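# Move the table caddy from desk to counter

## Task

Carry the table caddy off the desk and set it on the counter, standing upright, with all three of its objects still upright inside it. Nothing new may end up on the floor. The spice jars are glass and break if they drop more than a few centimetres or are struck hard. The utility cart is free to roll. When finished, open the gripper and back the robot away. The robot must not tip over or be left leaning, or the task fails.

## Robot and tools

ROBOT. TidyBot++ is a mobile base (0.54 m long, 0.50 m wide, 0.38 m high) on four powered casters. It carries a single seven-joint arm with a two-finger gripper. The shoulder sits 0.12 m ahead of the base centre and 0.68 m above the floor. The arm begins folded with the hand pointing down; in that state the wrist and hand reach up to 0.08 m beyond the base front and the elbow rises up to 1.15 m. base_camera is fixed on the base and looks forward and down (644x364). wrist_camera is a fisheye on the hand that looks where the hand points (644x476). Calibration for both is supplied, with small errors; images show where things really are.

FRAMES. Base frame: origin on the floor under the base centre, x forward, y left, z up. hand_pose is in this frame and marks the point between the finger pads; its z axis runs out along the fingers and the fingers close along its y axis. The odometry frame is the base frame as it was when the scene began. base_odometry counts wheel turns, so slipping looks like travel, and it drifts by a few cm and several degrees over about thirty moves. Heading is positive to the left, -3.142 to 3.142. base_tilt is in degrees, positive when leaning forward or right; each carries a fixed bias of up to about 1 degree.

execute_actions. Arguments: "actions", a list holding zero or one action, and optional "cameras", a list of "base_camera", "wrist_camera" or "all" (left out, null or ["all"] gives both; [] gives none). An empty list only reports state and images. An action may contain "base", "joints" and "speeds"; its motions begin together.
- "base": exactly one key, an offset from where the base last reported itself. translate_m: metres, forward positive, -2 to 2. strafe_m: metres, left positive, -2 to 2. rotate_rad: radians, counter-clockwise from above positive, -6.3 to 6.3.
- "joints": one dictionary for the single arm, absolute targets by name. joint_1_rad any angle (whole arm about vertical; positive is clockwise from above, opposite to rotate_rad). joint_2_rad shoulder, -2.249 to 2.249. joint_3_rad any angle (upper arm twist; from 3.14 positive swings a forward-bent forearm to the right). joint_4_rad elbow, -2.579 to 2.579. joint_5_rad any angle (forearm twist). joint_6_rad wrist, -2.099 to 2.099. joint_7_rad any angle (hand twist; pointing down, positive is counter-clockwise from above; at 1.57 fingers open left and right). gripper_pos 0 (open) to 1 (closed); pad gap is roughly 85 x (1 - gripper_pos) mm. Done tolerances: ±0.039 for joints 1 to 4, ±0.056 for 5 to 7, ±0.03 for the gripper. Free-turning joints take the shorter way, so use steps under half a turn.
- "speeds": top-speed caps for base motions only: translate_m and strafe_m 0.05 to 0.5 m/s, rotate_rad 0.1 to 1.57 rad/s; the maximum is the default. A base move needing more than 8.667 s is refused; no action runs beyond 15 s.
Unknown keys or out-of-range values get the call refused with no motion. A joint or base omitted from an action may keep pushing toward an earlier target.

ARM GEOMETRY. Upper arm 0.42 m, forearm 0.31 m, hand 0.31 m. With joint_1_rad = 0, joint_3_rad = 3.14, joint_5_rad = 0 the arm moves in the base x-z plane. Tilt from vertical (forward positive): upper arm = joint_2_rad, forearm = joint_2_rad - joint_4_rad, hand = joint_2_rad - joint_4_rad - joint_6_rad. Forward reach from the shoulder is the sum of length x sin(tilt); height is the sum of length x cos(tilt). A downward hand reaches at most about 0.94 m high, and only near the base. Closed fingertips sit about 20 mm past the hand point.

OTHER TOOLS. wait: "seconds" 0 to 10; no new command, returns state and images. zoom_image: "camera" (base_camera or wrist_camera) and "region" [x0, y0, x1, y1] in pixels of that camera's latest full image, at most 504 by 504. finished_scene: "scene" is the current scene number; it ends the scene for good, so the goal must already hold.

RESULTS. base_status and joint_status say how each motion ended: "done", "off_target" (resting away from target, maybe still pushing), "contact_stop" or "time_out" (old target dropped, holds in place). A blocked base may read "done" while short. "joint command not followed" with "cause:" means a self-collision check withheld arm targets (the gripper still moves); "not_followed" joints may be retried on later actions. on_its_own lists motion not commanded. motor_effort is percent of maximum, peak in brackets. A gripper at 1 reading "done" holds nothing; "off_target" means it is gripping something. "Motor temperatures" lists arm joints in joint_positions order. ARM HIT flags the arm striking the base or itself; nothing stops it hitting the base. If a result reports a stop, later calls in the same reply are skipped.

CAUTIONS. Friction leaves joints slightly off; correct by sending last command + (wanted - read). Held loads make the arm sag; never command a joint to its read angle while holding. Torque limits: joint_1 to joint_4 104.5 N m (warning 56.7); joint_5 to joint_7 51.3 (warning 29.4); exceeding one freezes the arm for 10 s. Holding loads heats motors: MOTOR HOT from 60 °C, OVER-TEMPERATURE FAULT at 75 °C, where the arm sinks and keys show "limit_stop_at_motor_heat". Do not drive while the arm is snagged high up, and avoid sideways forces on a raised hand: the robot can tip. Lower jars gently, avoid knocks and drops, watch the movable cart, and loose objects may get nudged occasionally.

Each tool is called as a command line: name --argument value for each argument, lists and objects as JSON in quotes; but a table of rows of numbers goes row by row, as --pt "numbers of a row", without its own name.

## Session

execute_actions --actions '[]'

Scene clock: 0.00 s.
Motor temperatures (°C, as the motors report them): [31 30 28 26 39 35 35]
base_odometry: x=+0.000 y=+0.000 heading=+0.000 (m, m, rad; odometry frame)
base_tilt: forward=-0.6 right=-0.1 (deg)
base_status: not commanded
joint_positions: joint_1_rad=+0.015 joint_2_rad=-0.310 joint_3_rad=+3.178 joint_4_rad=-2.539 joint_5_rad=+0.049 joint_6_rad=-0.848 joint_7_rad=+1.591 gripper_pos=+0.000
joint_status: not commanded
motor_effort: joint_1_rad=+0 joint_2_rad=-3 joint_3_rad=+0 joint_4_rad=+15 joint_5_rad=+0 joint_6_rad=+1 joint_7_rad=-1 (%)
hand_pose: x=+0.2596 y=-0.0160 z=+0.5798 quat_wxyz=(+0.015, +0.999, +0.000, +0.032) (m; base frame)
pictures: base_camera, wrist_camera
camera_calibration (this result's frames):
wrist_camera: T_world_to_cam=[[0.0117649, -0.998799, 0.0475588, -0.0491334], [-0.999845, -0.0123731, -0.0125128, 0.313087], [0.0130863, -0.0474042, -0.99879, 0.712207], [0, 0, 0, 1]] pos_world=[0.304297, -0.0114389, 0.717599]
Images, in order (width x height): base_camera 644x364, wrist_camera 644x476.

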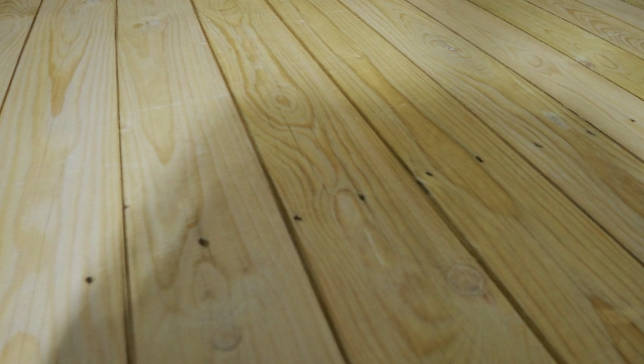

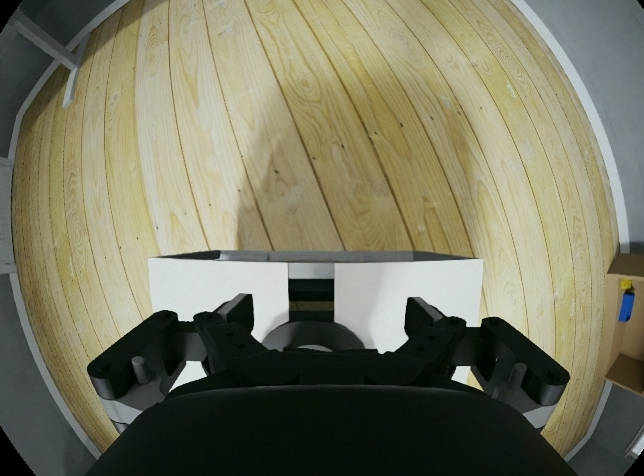

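execute_actions --actions '[{"base":{"rotate_rad":0.37},"joints":{"joint_1_rad":0.0,"joint_2_rad":0.0,"joint_3_rad":3.13,"joint_4_rad":-0.8,"joint_5_rad":-0.02,"joint_6_rad":-1.3}}]'

Scene clock: 6.80 s.
Motor temperatures (°C, as the motors report them): [31 30 28 26 39 34 35]
base_odometry: x=+0.000 y=+0.000 heading=+0.369 (m, m, rad; odometry frame)
base_tilt: forward=-0.6 right=-0.1 (deg)
base_status: done
joint_positions: joint_1_rad=+0.013 joint_2_rad=-0.017 joint_3_rad=+3.153 joint_4_rad=-0.816 joint_5_rad=+0.004 joint_6_rad=-1.264 joint_7_rad=+1.591 gripper_pos=+0.000
joint_status: all done
motor_effort: joint_1_rad=+1(1) joint_2_rad=-18(18) joint_3_rad=+0(1) joint_4_rad=+18(22) joint_5_rad=+0(1) joint_6_rad=+8(8) joint_7_rad=-1(1) (%)
hand_pose: x=+0.6115 y=-0.0119 z=+1.1745 quat_wxyz=(+0.013, +0.858, -0.002, +0.513) (m; base frame)
pictures: base_camera, wrist_camera
camera_calibration (this result's frames):
wrist_camera: T_world_to_cam=[[-0.0271254, -0.99884, 0.0397943, -0.0445416], [-0.517567, -0.0200244, -0.855408, 1.36749], [0.855213, -0.0437995, -0.516423, 0.220295], [0, 0, 0, 1]] pos_world=[0.518158, -0.00745796, 1.2853]
Images, in order (width x height): base_camera 644x364, wrist_camera 644x476.

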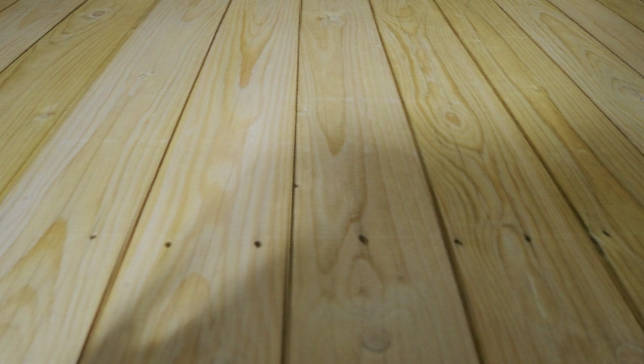

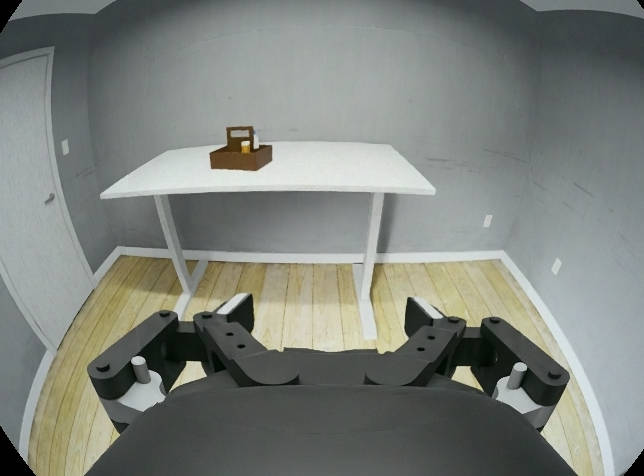

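zoom_image --camera "wrist_camera" --region '[195, 115, 295, 195]'

Region (195, 115, 295, 195) of wrist_camera's 644x476 image, scaled by 5.040; it fills the top 403 rows of this view, and the rest is white.

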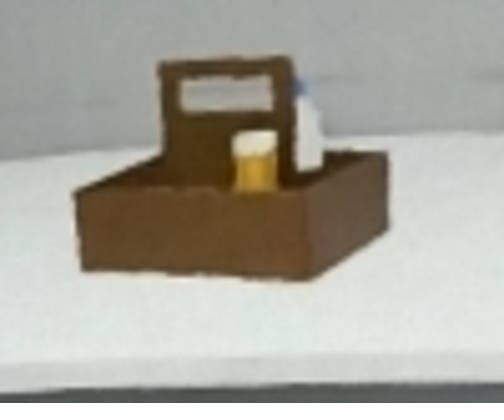

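execute_actions --actions '[{"base":{"translate_m":0.72},"joints":{"joint_1_rad":-0.4,"joint_6_rad":-1.45}}]'

Scene clock: 17.77 s.
Motor temperatures (°C, as the motors report them): [31 30 28 26 39 34 35]
base_odometry: x=+0.671 y=+0.261 heading=+0.370 (m, m, rad; odometry frame)
base_tilt: forward=-0.6 right=-0.1 (deg)
base_status: done
joint_positions: joint_1_rad=-0.391 joint_2_rad=+0.001 joint_3_rad=+3.145 joint_4_rad=-0.815 joint_5_rad=-0.001 joint_6_rad=-1.415 joint_7_rad=+1.591 gripper_pos=+0.000
joint_status: all done
motor_effort: joint_1_rad=+0(1) joint_2_rad=-19(22) joint_3_rad=-1(1) joint_4_rad=+18(19) joint_5_rad=-1(1) joint_6_rad=+7(8) joint_7_rad=-1(1) (%)
hand_pose: x=+0.5584 y=+0.1811 z=+1.1272 quat_wxyz=(-0.081, +0.879, +0.182, +0.432) (m; base frame)
pictures: base_camera, wrist_camera
camera_calibration (this result's frames):
wrist_camera: T_world_to_cam=[[0.383852, -0.922694, 0.0359633, -0.0903006], [-0.592057, -0.275817, -0.757228, 1.28057], [0.708609, 0.269371, -0.65216, 0.427893], [0, 0, 0, 1]] pos_world=[0.489626, 0.154622, 1.25199]
Images, in order (width x height): base_camera 644x364, wrist_camera 644x476.

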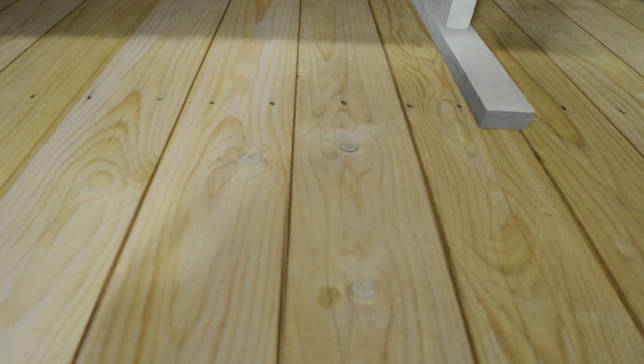

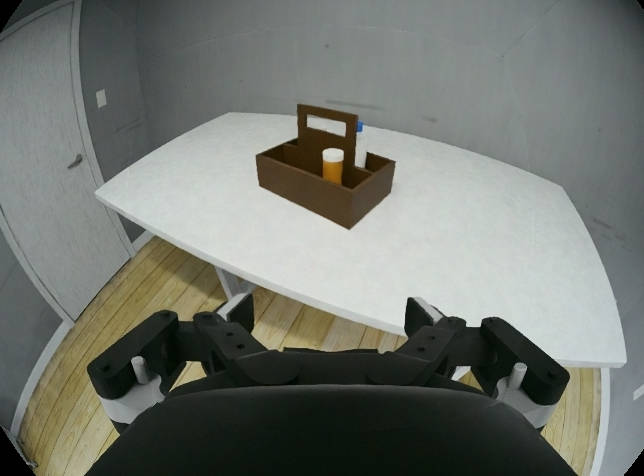

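zoom_image --camera "wrist_camera" --region '[245, 95, 405, 240]'

Region (245, 95, 405, 240) of wrist_camera's 644x476 image, scaled by 3.150; it fills the top 457 rows of this view, and the rest is white.

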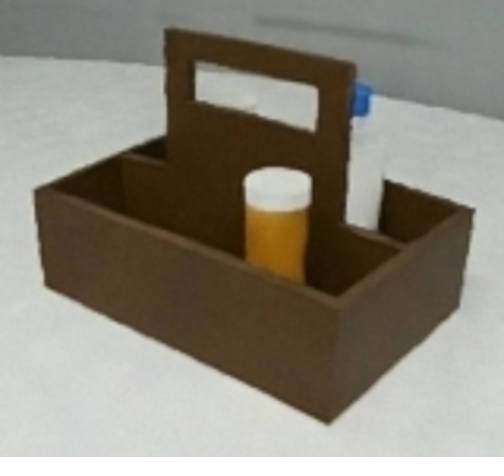

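execute_actions --actions '[{"base":{"translate_m":0.30},"joints":{"joint_1_rad":-0.188,"joint_2_rad":0.245,"joint_4_rad":-0.535,"joint_5_rad":-0.955,"joint_6_rad":-1.64,"joint_7_rad":2.30},"speeds":{"translate_m":0.25}}]'

Scene clock: 47.83 s.
Motor temperatures (°C, as the motors report them): [31 30 28 26 39 34 35]
base_odometry: x=+0.951 y=+0.369 heading=+0.371 (m, m, rad; odometry frame)
base_tilt: forward=-0.6 right=-0.1 (deg)
base_status: done
joint_positions: joint_1_rad=-0.197 joint_2_rad=+0.249 joint_3_rad=+3.145 joint_4_rad=-0.555 joint_5_rad=-0.942 joint_6_rad=-1.604 joint_7_rad=+2.276 gripper_pos=+0.000
joint_status: all done
motor_effort: joint_1_rad=+1(1) joint_2_rad=-26(31) joint_3_rad=-2(2) joint_4_rad=+16(18) joint_5_rad=-6(7) joint_6_rad=+6(8) joint_7_rad=-1(1) (%)
hand_pose: x=+0.5114 y=+0.3349 z=+1.1687 quat_wxyz=(-0.323, +0.672, +0.521, +0.415) (m; base frame)
pictures: base_camera, wrist_camera
camera_calibration (this result's frames):
wrist_camera: T_world_to_cam=[[0.965895, -0.25835, 0.0173989, -0.430246], [-0.112585, -0.479532, -0.870272, 1.28177], [0.233178, 0.838632, -0.492264, 0.312481], [0, 0, 0, 1]] pos_world=[0.487016, 0.241439, 1.2768]
Images, in order (width x height): base_camera 644x364, wrist_camera 644x476.

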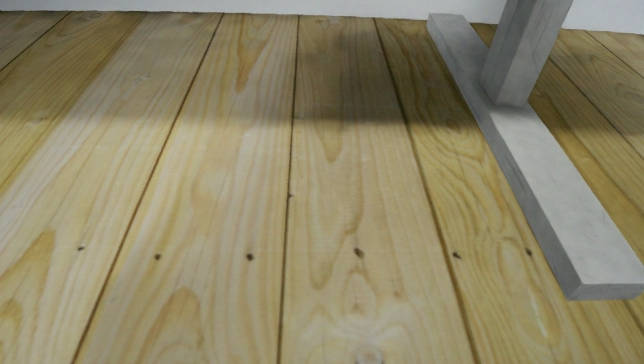

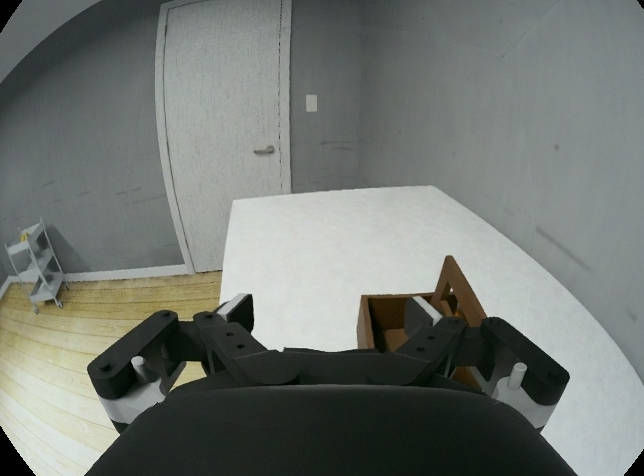

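execute_actions --actions '[{"base":{"translate_m":0.10},"speeds":{"translate_m":0.15}}]' --cameras '["wrist_camera"]'

execute_actions --actions '[{"joints":{"joint_4_rad":-0.695,"joint_6_rad":-1.505,"joint_7_rad":2.405}}]' --cameras '["wrist_camera"]'

Scene clock: 56.80 s.
Motor temperatures (°C, as the motors report them): [31 30 28 26 39 34 35]
base_odometry: x=+1.045 y=+0.406 heading=+0.371 (m, m, rad; odometry frame)
base_tilt: forward=-0.6 right=-0.1 (deg)
base_status: done
joint_positions: joint_1_rad=-0.196 joint_2_rad=+0.248 joint_3_rad=+3.145 joint_4_rad=-0.552 joint_5_rad=-0.942 joint_6_rad=-1.606 joint_7_rad=+2.276 gripper_pos=+0.000
joint_status: not commanded
motor_effort: joint_1_rad=+1(2) joint_2_rad=-27(30) joint_3_rad=-2(1) joint_4_rad=+16(16) joint_5_rad=-6(7) joint_6_rad=+6(6) joint_7_rad=+0(0) (%)
hand_pose: x=+0.5107 y=+0.3344 z=+1.1697 quat_wxyz=(-0.322, +0.672, +0.522, +0.416) (m; base frame)
pictures: wrist_camera
camera_calibration (this result's frames):
wrist_camera: T_world_to_cam=[[0.965914, -0.258087, 0.0200499, -0.432905], [-0.110165, -0.479917, -0.870369, 1.28128], [0.234253, 0.838493, -0.491991, 0.312676], [0, 0, 0, 1]] pos_world=[0.486055, 0.241007, 1.2777]
Images, in order (width x height): wrist_camera 644x476.

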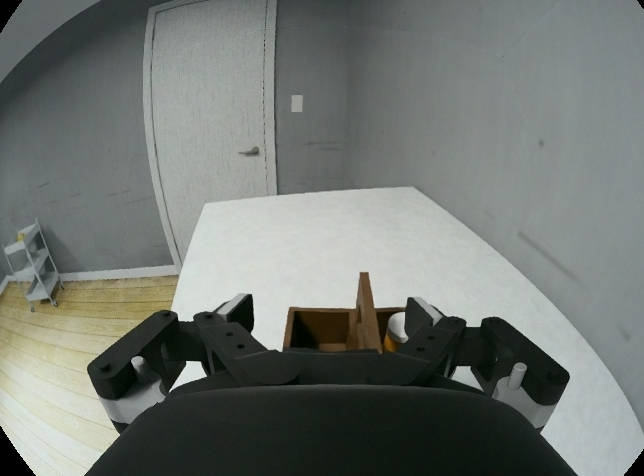

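Scene clock: 57.90 s.
Motor temperatures (°C, as the motors report them): [31 30 28 26 39 34 35]
base_odometry: x=+1.045 y=+0.406 heading=+0.371 (m, m, rad; odometry frame)
base_tilt: forward=-0.6 right=-0.1 (deg)
base_status: not commanded
joint_positions: joint_1_rad=-0.196 joint_2_rad=+0.249 joint_3_rad=+3.145 joint_4_rad=-0.681 joint_5_rad=-0.942 joint_6_rad=-1.538 joint_7_rad=+2.376 gripper_pos=+0.000
joint_status: all done
motor_effort: joint_1_rad=+1(0) joint_2_rad=-27(29) joint_3_rad=-1(2) joint_4_rad=+17(17) joint_5_rad=-7(7) joint_6_rad=+5(5) joint_7_rad=-1(1) (%)
hand_pose: x=+0.5347 y=+0.3391 z=+1.1371 quat_wxyz=(-0.324, +0.674, +0.522, +0.411) (m; base frame)
pictures: wrist_camera
camera_calibration (this result's frames):
wrist_camera: T_world_to_cam=[[0.96681, -0.255173, 0.0128423, -0.447492], [-0.116158, -0.483764, -0.867456, 1.25903], [0.227564, 0.837173, -0.497349, 0.297234], [0, 0, 0, 1]] pos_world=[0.511247, 0.246049, 1.24573]
Images, in order (width x height): wrist_camera 644x476.

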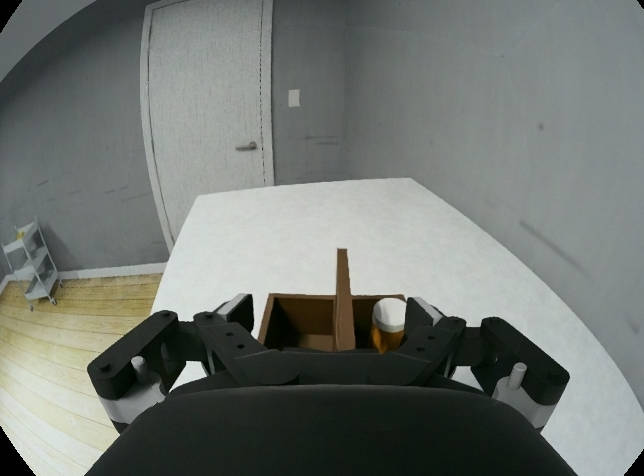

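execute_actions --actions '[{"joints":{"joint_2_rad":0.218,"joint_4_rad":-0.836,"joint_6_rad":-1.43,"joint_7_rad":2.507,"gripper_pos":0.3}}]' --cameras '["wrist_camera"]'

Scene clock: 64.30 s.
Motor temperatures (°C, as the motors report them): [31 30 28 26 39 34 35]
base_odometry: x=+1.045 y=+0.406 heading=+0.371 (m, m, rad; odometry frame)
base_tilt: forward=-0.6 right=-0.1 (deg)
base_status: not commanded
joint_positions: joint_1_rad=-0.196 joint_2_rad=+0.228 joint_3_rad=+3.145 joint_4_rad=-0.816 joint_5_rad=-0.947 joint_6_rad=-1.463 joint_7_rad=+2.478 gripper_pos=+0.300
joint_status: all done
motor_effort: joint_1_rad=+1(2) joint_2_rad=-27(29) joint_3_rad=-2(2) joint_4_rad=+18(18) joint_5_rad=-7(7) joint_6_rad=+5(5) joint_7_rad=-1(0) (%)
hand_pose: x=+0.5483 y=+0.3412 z=+1.1104 quat_wxyz=(-0.320, +0.671, +0.523, +0.416) (m; base frame)
pictures: wrist_camera
camera_calibration (this result's frames):
wrist_camera: T_world_to_cam=[[0.965994, -0.257412, 0.0243735, -0.471343], [-0.106616, -0.482422, -0.869426, 1.23494], [0.235559, 0.837262, -0.493461, 0.270327], [0, 0, 0, 1]] pos_world=[0.523301, 0.248097, 1.21857]
Images, in order (width x height): wrist_camera 644x476.

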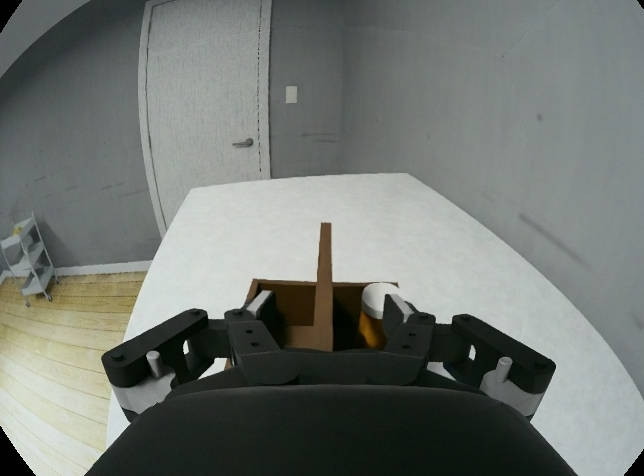

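zoom_image --camera "wrist_camera" --region '[250, 215, 410, 355]'

Region (250, 215, 410, 355) of wrist_camera's 644x476 image, scaled by 3.150; it fills the top 441 rows of this view, and the rest is white.

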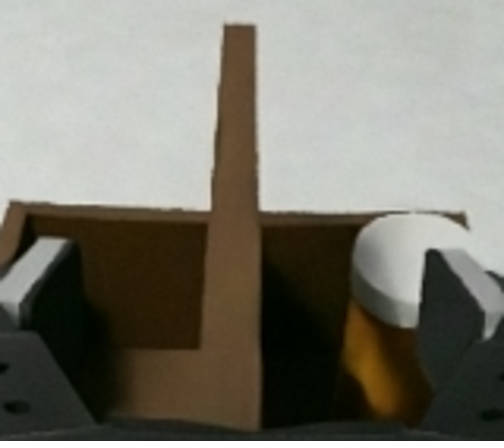

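execute_actions --actions '[{"joints":{"joint_2_rad":0.19,"joint_4_rad":-0.905,"joint_6_rad":-1.412,"joint_7_rad":2.53,"gripper_pos":0.5}}]' --cameras '["wrist_camera"]'

Scene clock: 70.17 s.
Motor temperatures (°C, as the motors report them): [31 30 28 26 39 35 35]
base_odometry: x=+1.045 y=+0.406 heading=+0.371 (m, m, rad; odometry frame)
base_tilt: forward=-0.6 right=-0.1 (deg)
base_status: not commanded
joint_positions: joint_1_rad=-0.196 joint_2_rad=+0.191 joint_3_rad=+3.145 joint_4_rad=-0.874 joint_5_rad=-0.947 joint_6_rad=-1.434 joint_7_rad=+2.501 gripper_pos=+0.500
joint_status: all done
motor_effort: joint_1_rad=-1(0) joint_2_rad=-24(27) joint_3_rad=-2(2) joint_4_rad=+16(19) joint_5_rad=-6(7) joint_6_rad=+3(5) joint_7_rad=-1(0) (%)
hand_pose: x=+0.5411 y=+0.3388 z=+1.1102 quat_wxyz=(-0.317, +0.671, +0.520, +0.424) (m; base frame)
pictures: wrist_camera
camera_calibration (this result's frames):
wrist_camera: T_world_to_cam=[[0.962846, -0.267679, 0.035707, -0.472482], [-0.100093, -0.476548, -0.873432, 1.23182], [0.250815, 0.837407, -0.485636, 0.256919], [0, 0, 0, 1]] pos_world=[0.513785, 0.245402, 1.21755]
Images, in order (width x height): wrist_camera 644x476.

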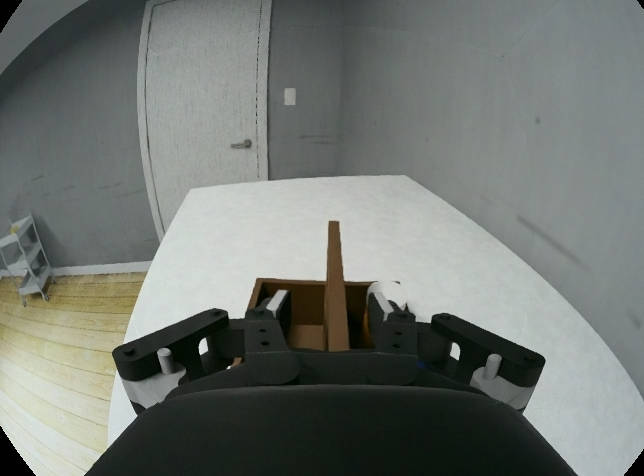

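execute_actions --actions '[{"base":{"strafe_m":-0.02},"joints":{"joint_4_rad":-0.845},"speeds":{"strafe_m":0.05}}]' --cameras '["wrist_camera"]'

execute_actions --actions '[{"joints":{"joint_4_rad":-0.915}}]' --cameras '["wrist_camera"]'

Scene clock: 80.50 s.
Motor temperatures (°C, as the motors report them): [31 30 28 26 39 35 35]
base_odometry: x=+1.052 y=+0.387 heading=+0.372 (m, m, rad; odometry frame)
base_tilt: forward=-0.6 right=-0.1 (deg)
base_status: done
joint_positions: joint_1_rad=-0.194 joint_2_rad=+0.190 joint_3_rad=+3.144 joint_4_rad=-0.857 joint_5_rad=-0.947 joint_6_rad=-1.434 joint_7_rad=+2.501 gripper_pos=+0.500
joint_status: all done
motor_effort: joint_1_rad=+1(2) joint_2_rad=-26(28) joint_3_rad=+0(3) joint_4_rad=+18(18) joint_5_rad=-7(7) joint_6_rad=+5(5) joint_7_rad=-1(0) (%)
hand_pose: x=+0.5408 y=+0.3383 z=+1.1175 quat_wxyz=(-0.313, +0.666, +0.522, +0.430) (m; base frame)
pictures: wrist_camera
camera_calibration (this result's frames):
wrist_camera: T_world_to_cam=[[0.961932, -0.268479, 0.0510527, -0.488898], [-0.0853955, -0.47274, -0.877055, 1.23275], [0.259605, 0.839307, -0.47767, 0.246664], [0, 0, 0, 1]] pos_world=[0.511523, 0.244483, 1.22397]
Images, in order (width x height): wrist_camera 644x476.

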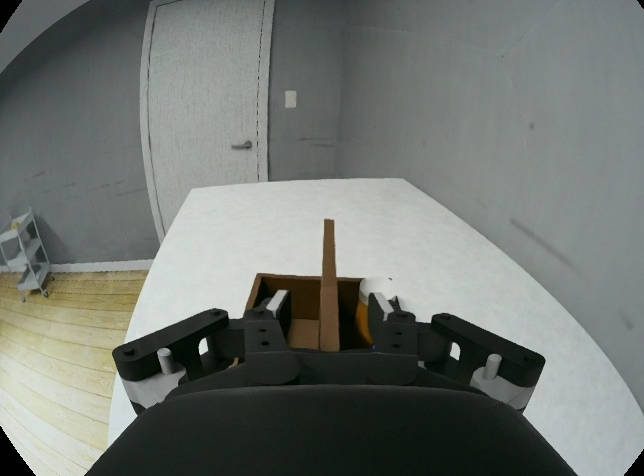

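Scene clock: 81.30 s.
Motor temperatures (°C, as the motors report them): [31 30 28 26 39 35 35]
base_odometry: x=+1.052 y=+0.387 heading=+0.372 (m, m, rad; odometry frame)
base_tilt: forward=-0.6 right=-0.1 (deg)
base_status: not commanded
joint_positions: joint_1_rad=-0.194 joint_2_rad=+0.191 joint_3_rad=+3.144 joint_4_rad=-0.902 joint_5_rad=-0.947 joint_6_rad=-1.434 joint_7_rad=+2.501 gripper_pos=+0.500
joint_status: all done
motor_effort: joint_1_rad=+0(1) joint_2_rad=-27(28) joint_3_rad=-1(1) joint_4_rad=+18(19) joint_5_rad=-7(8) joint_6_rad=+5(5) joint_7_rad=+0(1) (%)
hand_pose: x=+0.5416 y=+0.3385 z=+1.0995 quat_wxyz=(-0.322, +0.677, +0.517, +0.413) (m; base frame)
pictures: wrist_camera
camera_calibration (this result's frames):
wrist_camera: T_world_to_cam=[[0.963292, -0.268233, 0.0108859, -0.445368], [-0.123904, -0.48021, -0.868358, 1.23094], [0.23815, 0.835134, -0.495818, 0.270728], [0, 0, 0, 1]] pos_world=[0.517063, 0.245552, 1.20797]
Images, in order (width x height): wrist_camera 644x476.

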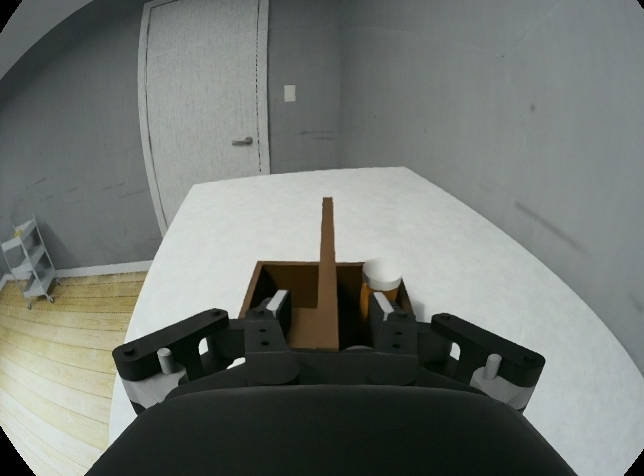

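execute_actions --actions '[{"joints":{"gripper_pos":1.0}}]' --cameras '["wrist_camera"]'

Scene clock: 84.93 s.
Motor temperatures (°C, as the motors report them): [31 30 28 26 39 35 35]
base_odometry: x=+1.052 y=+0.387 heading=+0.372 (m, m, rad; odometry frame)
base_tilt: forward=-0.6 right=-0.1 (deg)
base_status: not commanded
joint_positions: joint_1_rad=-0.194 joint_2_rad=+0.191 joint_3_rad=+3.144 joint_4_rad=-0.902 joint_5_rad=-0.947 joint_6_rad=-1.434 joint_7_rad=+2.501 gripper_pos=+0.934
joint_status: gripper_pos off_target (ended at +0.934, target +1.000)
motor_effort: joint_1_rad=+0(2) joint_2_rad=-26(26) joint_3_rad=-1(1) joint_4_rad=+18(19) joint_5_rad=-7(8) joint_6_rad=+5(6) joint_7_rad=-1(2) (%)
hand_pose: x=+0.5415 y=+0.3385 z=+1.0995 quat_wxyz=(-0.322, +0.677, +0.517, +0.413) (m; base frame)
pictures: wrist_camera
camera_calibration (this result's frames):
wrist_camera: T_world_to_cam=[[0.963368, -0.267951, 0.0111637, -0.445749], [-0.123522, -0.480282, -0.868373, 1.2308], [0.238043, 0.835184, -0.495786, 0.270709], [0, 0, 0, 1]] pos_world=[0.517011, 0.245599, 1.20798]
Images, in order (width x height): wrist_camera 644x476.

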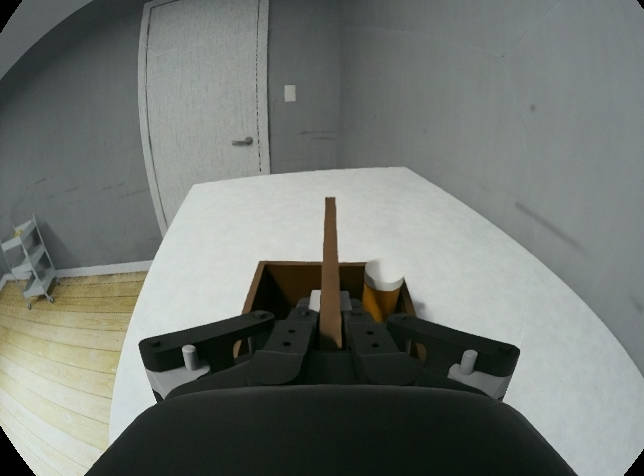

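execute_actions --actions '[{"joints":{"joint_2_rad":0.165,"joint_4_rad":-0.765,"joint_5_rad":-0.96,"joint_6_rad":-1.505,"joint_7_rad":2.39}}]' --cameras '["wrist_camera"]'

Scene clock: 89.60 s.
Motor temperatures (°C, as the motors report them): [31 30 28 26 39 35 35]
base_odometry: x=+1.052 y=+0.387 heading=+0.372 (m, m, rad; odometry frame)
base_tilt: forward=-0.6 right=-0.1 (deg)
base_status: not commanded
joint_positions: joint_1_rad=-0.194 joint_2_rad=+0.192 joint_3_rad=+3.144 joint_4_rad=-0.801 joint_5_rad=-0.947 joint_6_rad=-1.492 joint_7_rad=+2.418 gripper_pos=+0.934
joint_status: all done
motor_effort: joint_1_rad=+1(1) joint_2_rad=-31(35) joint_3_rad=-2(3) joint_4_rad=+21(25) joint_5_rad=-11(12) joint_6_rad=+8(9) joint_7_rad=-1(1) (%)
hand_pose: x=+0.5252 y=+0.3369 z=+1.1283 quat_wxyz=(-0.326, +0.676, +0.516, +0.414) (m; base frame)
pictures: wrist_camera
camera_calibration (this result's frames):
wrist_camera: T_world_to_cam=[[0.964221, -0.26503, 0.00604586, -0.426495], [-0.124817, -0.473989, -0.871639, 1.25519], [0.233877, 0.839698, -0.49011, 0.284509], [0, 0, 0, 1]] pos_world=[0.501366, 0.243012, 1.2361]
Images, in order (width x height): wrist_camera 644x476.

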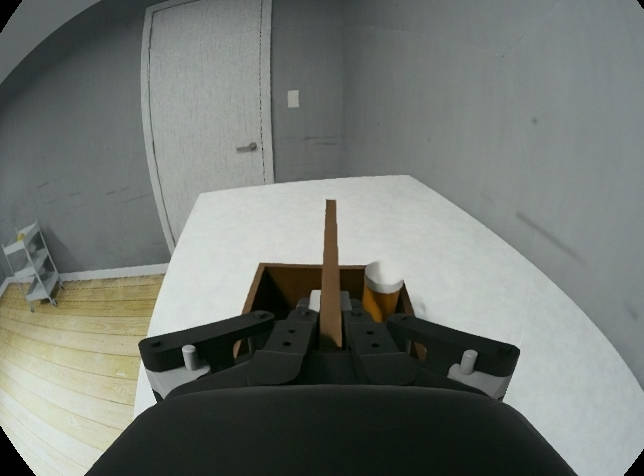

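execute_actions --actions '[{"base":{"translate_m":-1.0},"speeds":{"translate_m":0.45}}]' --cameras '["wrist_camera"]'

execute_actions --actions '[{"base":{"rotate_rad":2.0},"speeds":{"rotate_rad":0.8}}]'

Scene clock: 97.83 s.
Motor temperatures (°C, as the motors report them): [31 30 28 26 39 35 35]
base_odometry: x=+0.120 y=+0.024 heading=+0.372 (m, m, rad; odometry frame)
base_tilt: forward=-0.6 right=-0.1 (deg)
base_status: done
joint_positions: joint_1_rad=-0.192 joint_2_rad=+0.188 joint_3_rad=+3.144 joint_4_rad=-0.800 joint_5_rad=-0.947 joint_6_rad=-1.495 joint_7_rad=+2.418 gripper_pos=+0.934
joint_status: not commanded
motor_effort: joint_1_rad=+1(1) joint_2_rad=-31(35) joint_3_rad=-2(3) joint_4_rad=+22(23) joint_5_rad=-11(12) joint_6_rad=+8(9) joint_7_rad=+0(0) (%)
hand_pose: x=+0.5232 y=+0.3358 z=+1.1296 quat_wxyz=(-0.325, +0.675, +0.517, +0.414) (m; base frame)
pictures: wrist_camera
camera_calibration (this result's frames):
wrist_camera: T_world_to_cam=[[0.964391, -0.264328, 0.00900576, -0.428519], [-0.122092, -0.475139, -0.871399, 1.25429], [0.234614, 0.83927, -0.490492, 0.286754], [0, 0, 0, 1]] pos_world=[0.499122, 0.242027, 1.2375]
Images, in order (width x height): wrist_camera 644x476.

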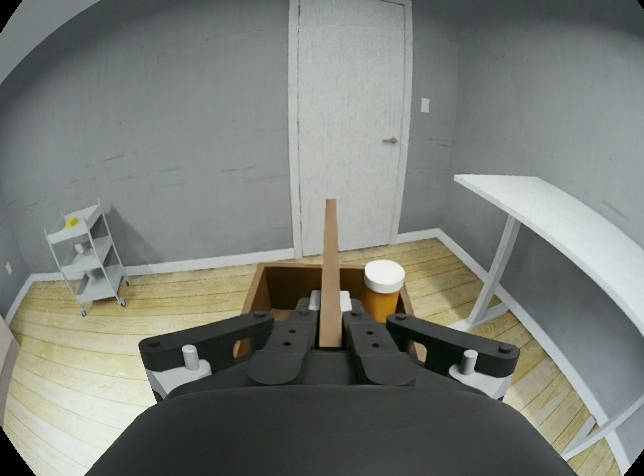

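Scene clock: 101.30 s.
Motor temperatures (°C, as the motors report them): [31 30 28 26 39 35 35]
base_odometry: x=+0.120 y=+0.024 heading=+2.371 (m, m, rad; odometry frame)
base_tilt: forward=-0.6 right=-0.1 (deg)
base_status: done
joint_positions: joint_1_rad=-0.192 joint_2_rad=+0.188 joint_3_rad=+3.140 joint_4_rad=-0.800 joint_5_rad=-0.946 joint_6_rad=-1.495 joint_7_rad=+2.418 gripper_pos=+0.934
joint_status: not commanded
motor_effort: joint_1_rad=+0(3) joint_2_rad=-31(33) joint_3_rad=-1(4) joint_4_rad=+21(23) joint_5_rad=-11(13) joint_6_rad=+9(9) joint_7_rad=-1(1) (%)
hand_pose: x=+0.5223 y=+0.3367 z=+1.1296 quat_wxyz=(-0.326, +0.674, +0.518, +0.414) (m; base frame)
pictures: base_camera, wrist_camera
camera_calibration (this result's frames):
wrist_camera: T_world_to_cam=[[0.965147, -0.261562, 0.00879101, -0.428504], [-0.120886, -0.475352, -0.871451, 1.2541], [0.232117, 0.840015, -0.490404, 0.287162], [0, 0, 0, 1]] pos_world=[0.498517, 0.242836, 1.23747]
Images, in order (width x height): base_camera 644x364, wrist_camera 644x476.

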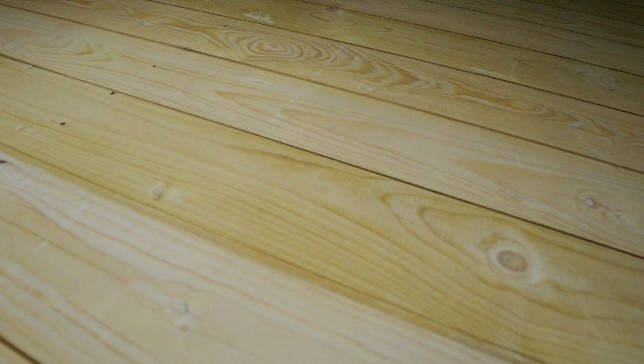

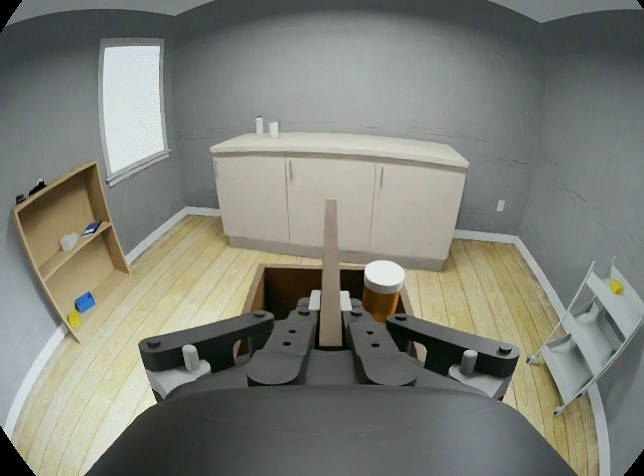

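execute_actions --actions '[{"base":{"rotate_rad":0.83},"speeds":{"rotate_rad":0.8}}]' --cameras '[]'

execute_actions --actions '[{"base":{"translate_m":1.25},"speeds":{"translate_m":0.45}}]'

Scene clock: 117.47 s.
Motor temperatures (°C, as the motors report them): [31 30 28 27 39 35 35]
base_odometry: x=+0.120 y=+0.024 heading=-3.083 (m, m, rad; odometry frame)
base_tilt: forward=-0.6 right=-0.1 (deg)
base_status: done
joint_positions: joint_1_rad=-0.191 joint_2_rad=+0.188 joint_3_rad=+3.139 joint_4_rad=-0.800 joint_5_rad=-0.946 joint_6_rad=-1.496 joint_7_rad=+2.418 gripper_pos=+0.934
joint_status: not commanded
motor_effort: joint_1_rad=+0(3) joint_2_rad=-30(32) joint_3_rad=-3(4) joint_4_rad=+22(22) joint_5_rad=-12(13) joint_6_rad=+9(9) joint_7_rad=-1(0) (%)
hand_pose: x=+0.5220 y=+0.3369 z=+1.1296 quat_wxyz=(-0.326, +0.674, +0.518, +0.414) (m; base frame)
pictures: none
No camera images: the call's "cameras" was empty. Leave "cameras" out to get every camera's image.

Scene clock: 121.43 s.
Motor temperatures (°C, as the motors report them): [31 30 28 27 39 35 35]
base_odometry: x=-1.128 y=-0.051 heading=-3.083 (m, m, rad; odometry frame)
base_tilt: forward=-0.6 right=-0.1 (deg)
base_status: done
joint_positions: joint_1_rad=-0.191 joint_2_rad=+0.194 joint_3_rad=+3.139 joint_4_rad=-0.800 joint_5_rad=-0.946 joint_6_rad=-1.498 joint_7_rad=+2.418 gripper_pos=+0.934
joint_status: not commanded
motor_effort: joint_1_rad=+1(3) joint_2_rad=-32(35) joint_3_rad=-2(3) joint_4_rad=+22(23) joint_5_rad=-11(12) joint_6_rad=+8(9) joint_7_rad=-1(1) (%)
hand_pose: x=+0.5240 y=+0.3373 z=+1.1267 quat_wxyz=(-0.327, +0.675, +0.518, +0.411) (m; base frame)
pictures: base_camera, wrist_camera
camera_calibration (this result's frames):
wrist_camera: T_world_to_cam=[[0.965803, -0.259255, 0.00339233, -0.42494], [-0.125207, -0.477811, -0.869494, 1.25293], [0.227042, 0.839335, -0.493932, 0.29167], [0, 0, 0, 1]] pos_world=[0.501063, 0.243687, 1.23492]
Images, in order (width x height): base_camera 644x364, wrist_camera 644x476.

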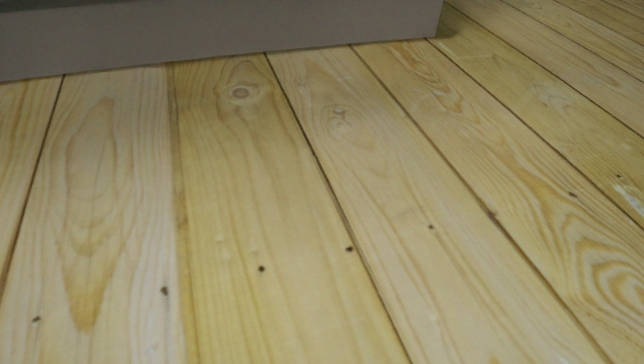

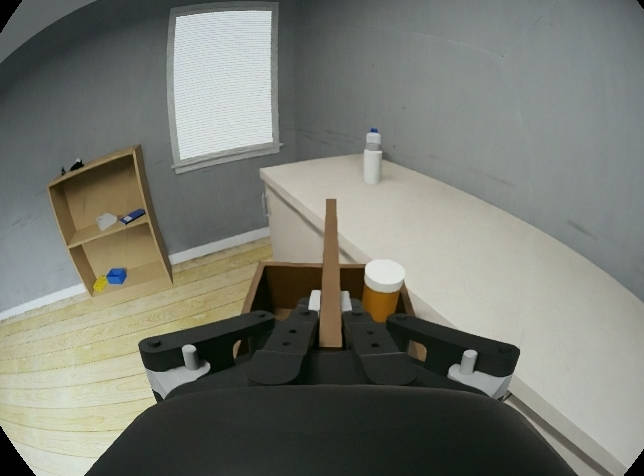

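execute_actions --actions '[{"base":{"translate_m":0.49},"joints":{"joint_4_rad":-0.885,"joint_5_rad":-0.985,"joint_6_rad":-1.387,"joint_7_rad":2.525},"speeds":{"translate_m":0.35}}]'

Scene clock: 130.87 s.
Motor temperatures (°C, as the motors report them): [31 30 28 27 39 35 35]
base_odometry: x=-1.617 y=-0.080 heading=-3.082 (m, m, rad; odometry frame)
base_tilt: forward=-0.6 right=-0.1 (deg)
base_status: done
joint_positions: joint_1_rad=-0.191 joint_2_rad=+0.194 joint_3_rad=+3.139 joint_4_rad=-0.892 joint_5_rad=-0.946 joint_6_rad=-1.437 joint_7_rad=+2.498 gripper_pos=+0.934
joint_status: all done
motor_effort: joint_1_rad=+1(2) joint_2_rad=-33(36) joint_3_rad=-2(2) joint_4_rad=+23(24) joint_5_rad=-11(12) joint_6_rad=+7(10) joint_7_rad=-1(0) (%)
hand_pose: x=+0.5415 y=+0.3391 z=+1.1012 quat_wxyz=(-0.322, +0.676, +0.518, +0.414) (m; base frame)
pictures: base_camera, wrist_camera
camera_calibration (this result's frames):
wrist_camera: T_world_to_cam=[[0.964068, -0.265331, 0.0131529, -0.449029], [-0.120446, -0.480691, -0.868578, 1.23124], [0.236783, 0.835784, -0.495377, 0.271073], [0, 0, 0, 1]] pos_world=[0.517007, 0.246147, 1.20962]
Images, in order (width x height): base_camera 644x364, wrist_camera 644x476.

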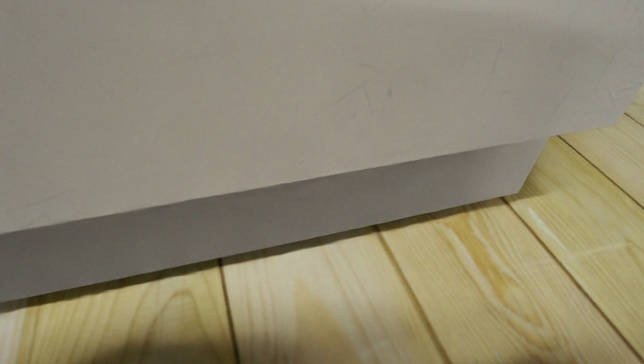

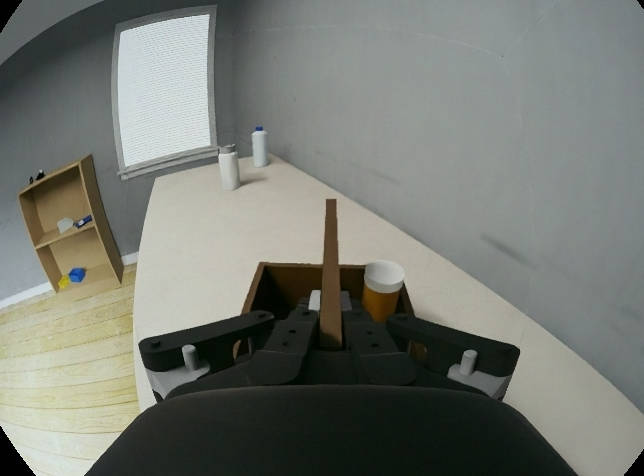

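execute_actions --actions '[{"joints":{"joint_4_rad":-0.979,"joint_5_rad":-1.008,"joint_6_rad":-1.335,"joint_7_rad":2.60}}]' --cameras '[]'

Scene clock: 137.43 s.
Motor temperatures (°C, as the motors report them): [31 30 28 27 39 35 35]
base_odometry: x=-1.617 y=-0.080 heading=-3.082 (m, m, rad; odometry frame)
base_tilt: forward=-0.6 right=-0.1 (deg)
base_status: not commanded
joint_positions: joint_1_rad=-0.191 joint_2_rad=+0.196 joint_3_rad=+3.139 joint_4_rad=-0.988 joint_5_rad=-0.956 joint_6_rad=-1.387 joint_7_rad=+2.572 gripper_pos=+0.934
joint_status: all done
motor_effort: joint_1_rad=+1(0) joint_2_rad=-33(35) joint_3_rad=-2(2) joint_4_rad=+24(25) joint_5_rad=-12(12) joint_6_rad=+7(8) joint_7_rad=-1(1) (%)
hand_pose: x=+0.5533 y=+0.3413 z=+1.0716 quat_wxyz=(-0.323, +0.678, +0.518, +0.410) (m; base frame)
pictures: none
No camera images: the call's "cameras" was empty. Leave "cameras" out to get every camera's image.

execute_actions --actions '[{"joints":{"joint_4_rad":-1.03,"joint_5_rad":-1.02,"joint_6_rad":-1.30,"joint_7_rad":2.647}}]' --cameras '["wrist_camera"]'

Scene clock: 140.63 s.
Motor temperatures (°C, as the motors report them): [31 30 28 27 39 35 35]
base_odometry: x=-1.617 y=-0.080 heading=-3.082 (m, m, rad; odometry frame)
base_tilt: forward=-0.6 right=-0.1 (deg)
base_status: not commanded
joint_positions: joint_1_rad=-0.191 joint_2_rad=+0.196 joint_3_rad=+3.139 joint_4_rad=-1.036 joint_5_rad=-0.971 joint_6_rad=-1.348 joint_7_rad=+2.620 gripper_pos=+0.934
joint_status: all done
motor_effort: joint_1_rad=+0(1) joint_2_rad=-32(35) joint_3_rad=-1(2) joint_4_rad=+24(24) joint_5_rad=-12(11) joint_6_rad=+6(7) joint_7_rad=+0(1) (%)
hand_pose: x=+0.5609 y=+0.3433 z=+1.0607 quat_wxyz=(-0.322, +0.675, +0.517, +0.416) (m; base frame)
pictures: wrist_camera
camera_calibration (this result's frames):
wrist_camera: T_world_to_cam=[[0.963533, -0.267192, 0.014558, -0.466627], [-0.118908, -0.476268, -0.871223, 1.20086], [0.239717, 0.837721, -0.490672, 0.235619], [0, 0, 0, 1]] pos_world=[0.53592, 0.249869, 1.16862]
Images, in order (width x height): wrist_camera 644x476.

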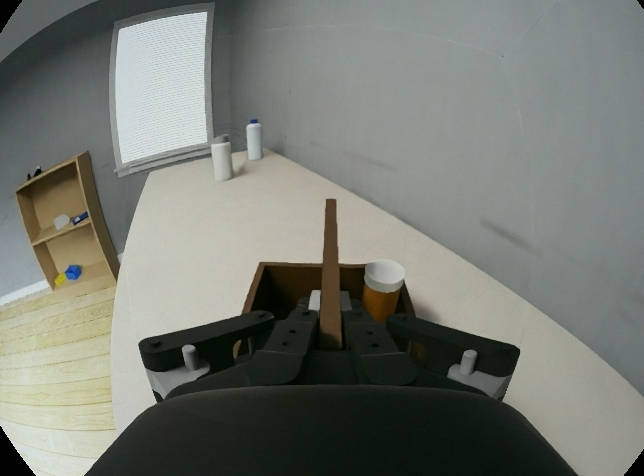

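execute_actions --actions '[{"joints":{"joint_4_rad":-1.058,"joint_7_rad":2.66}}]' --cameras '[]'

Scene clock: 143.03 s.
Motor temperatures (°C, as the motors report them): [31 30 28 27 39 35 35]
base_odometry: x=-1.617 y=-0.080 heading=-3.082 (m, m, rad; odometry frame)
base_tilt: forward=-0.6 right=-0.1 (deg)
base_status: not commanded
joint_positions: joint_1_rad=-0.191 joint_2_rad=+0.191 joint_3_rad=+3.139 joint_4_rad=-1.051 joint_5_rad=-0.979 joint_6_rad=-1.340 joint_7_rad=+2.630 gripper_pos=+0.934
joint_status: all done
motor_effort: joint_1_rad=+0(1) joint_2_rad=-31(32) joint_3_rad=-2(3) joint_4_rad=+22(23) joint_5_rad=-10(12) joint_6_rad=+5(6) joint_7_rad=+0(1) (%)
hand_pose: x=+0.5602 y=+0.3440 z=+1.0596 quat_wxyz=(-0.324, +0.674, +0.516, +0.418) (m; base frame)
pictures: none
No camera images: the call's "cameras" was empty. Leave "cameras" out to get every camera's image.

Resting on the counter. Release and retreat.

execute_actions --actions '[{"joints":{"gripper_pos":0.5}}]' --cameras '["wrist_camera"]'

execute_actions --actions '[{"joints":{"joint_4_rad":-0.8}}]' --cameras '["wrist_camera"]'

Scene clock: 145.63 s.
Motor temperatures (°C, as the motors report them): [31 30 28 27 39 35 35]
base_odometry: x=-1.617 y=-0.080 heading=-3.082 (m, m, rad; odometry frame)
base_tilt: forward=-0.6 right=-0.1 (deg)
base_status: not commanded
joint_positions: joint_1_rad=-0.191 joint_2_rad=+0.176 joint_3_rad=+3.139 joint_4_rad=-1.051 joint_5_rad=-0.998 joint_6_rad=-1.336 joint_7_rad=+2.630 gripper_pos=+0.500
joint_status: all done
motor_effort: joint_1_rad=+0(1) joint_2_rad=-27(31) joint_3_rad=-1(2) joint_4_rad=+20(22) joint_5_rad=-8(11) joint_6_rad=+4(5) joint_7_rad=-1(0) (%)
hand_pose: x=+0.5535 y=+0.3457 z=+1.0724 quat_wxyz=(-0.329, +0.666, +0.514, +0.428) (m; base frame)
pictures: wrist_camera
camera_calibration (this result's frames):
wrist_camera: T_world_to_cam=[[0.964189, -0.264396, 0.0208404, -0.467083], [-0.104625, -0.451392, -0.886171, 1.21078], [0.243707, 0.852256, -0.46289, 0.204132], [0, 0, 0, 1]] pos_world=[0.527285, 0.249067, 1.17718]
Images, in order (width x height): wrist_camera 644x476.

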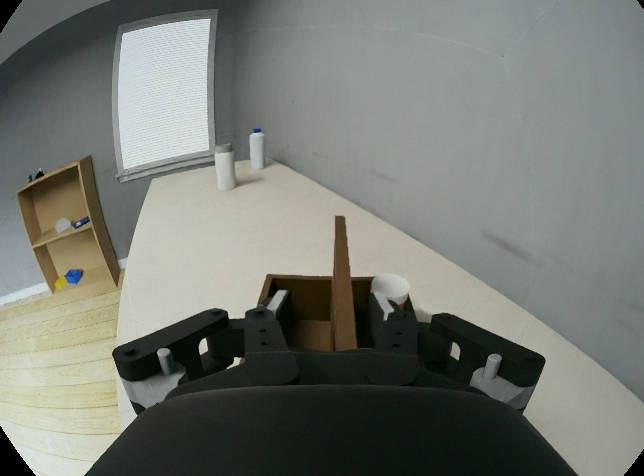

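Scene clock: 146.93 s.
Motor temperatures (°C, as the motors report them): [31 30 28 27 39 35 35]
base_odometry: x=-1.617 y=-0.080 heading=-3.082 (m, m, rad; odometry frame)
base_tilt: forward=-0.6 right=-0.1 (deg)
base_status: not commanded
joint_positions: joint_1_rad=-0.191 joint_2_rad=+0.169 joint_3_rad=+3.139 joint_4_rad=-0.814 joint_5_rad=-0.999 joint_6_rad=-1.335 joint_7_rad=+2.630 gripper_pos=+0.500
joint_status: all done
motor_effort: joint_1_rad=+0(0) joint_2_rad=-25(29) joint_3_rad=-1(2) joint_4_rad=+18(21) joint_5_rad=-7(8) joint_6_rad=+5(5) joint_7_rad=-1(0) (%)
hand_pose: x=+0.5444 y=+0.3439 z=+1.1751 quat_wxyz=(-0.281, +0.603, +0.540, +0.517) (m; base frame)
pictures: wrist_camera
camera_calibration (this result's frames):
wrist_camera: T_world_to_cam=[[0.932955, -0.271322, 0.236599, -0.695185], [0.111009, -0.408375, -0.906039, 1.19122], [0.342449, 0.871558, -0.350877, 0.063419], [0, 0, 0, 1]] pos_world=[0.494623, 0.242571, 1.26602]
Images, in order (width x height): wrist_camera 644x476.

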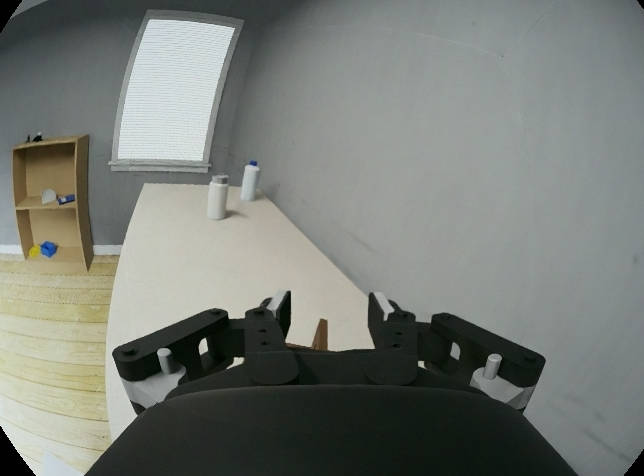

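execute_actions --actions '[{"base":{"translate_m":-0.6},"joints":{"joint_4_rad":-0.6,"joint_5_rad":-0.35,"joint_7_rad":1.8}}]'

Scene clock: 151.03 s.
Motor temperatures (°C, as the motors report them): [31 30 28 27 39 35 35]
base_odometry: x=-1.018 y=-0.044 heading=-3.081 (m, m, rad; odometry frame)
base_tilt: forward=-0.6 right=-0.1 (deg)
base_status: done
joint_positions: joint_1_rad=-0.190 joint_2_rad=+0.160 joint_3_rad=+3.139 joint_4_rad=-0.614 joint_5_rad=-0.359 joint_6_rad=-1.333 joint_7_rad=+1.816 gripper_pos=+0.500
joint_status: all done
motor_effort: joint_1_rad=+0(3) joint_2_rad=-25(30) joint_3_rad=+0(4) joint_4_rad=+18(19) joint_5_rad=-3(8) joint_6_rad=+7(8) joint_7_rad=-1(1) (%)
hand_pose: x=+0.6287 y=+0.2091 z=+1.1767 quat_wxyz=(-0.159, +0.824, +0.234, +0.491) (m; base frame)
pictures: base_camera, wrist_camera
camera_calibration (this result's frames):
wrist_camera: T_world_to_cam=[[0.533696, -0.845582, -0.0126635, -0.146322], [-0.438806, -0.264093, -0.858897, 1.38831], [0.722923, 0.463947, -0.511992, 0.188194], [0, 0, 0, 1]] pos_world=[0.551239, 0.155603, 1.28691]
Images, in order (width x height): base_camera 644x364, wrist_camera 644x476.

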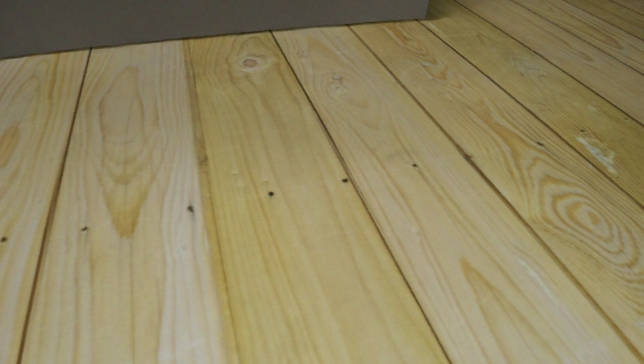

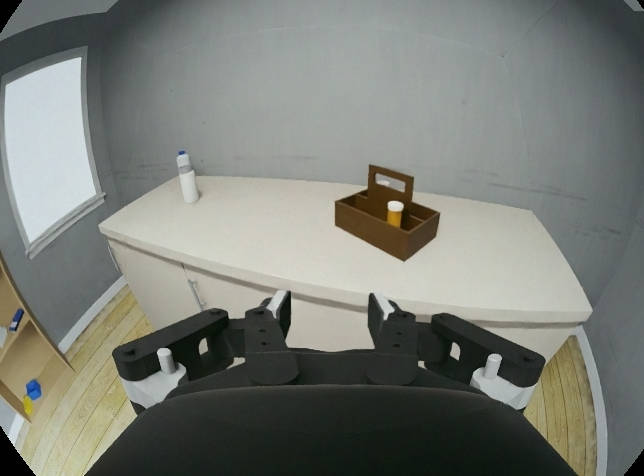

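zoom_image --camera "wrist_camera" --region '[325, 155, 450, 270]'

Region (325, 155, 450, 270) of wrist_camera's 644x476 image, scaled by 4.032; it fills the top 464 rows of this view, and the rest is white.

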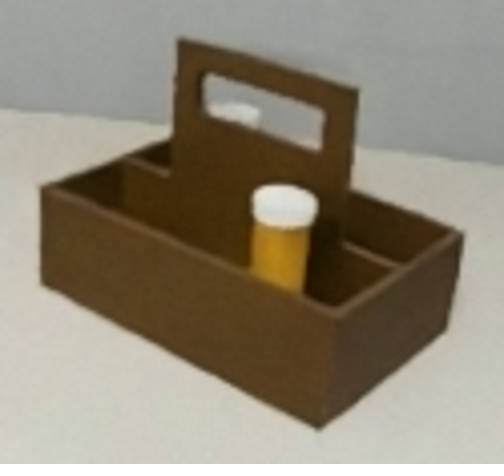

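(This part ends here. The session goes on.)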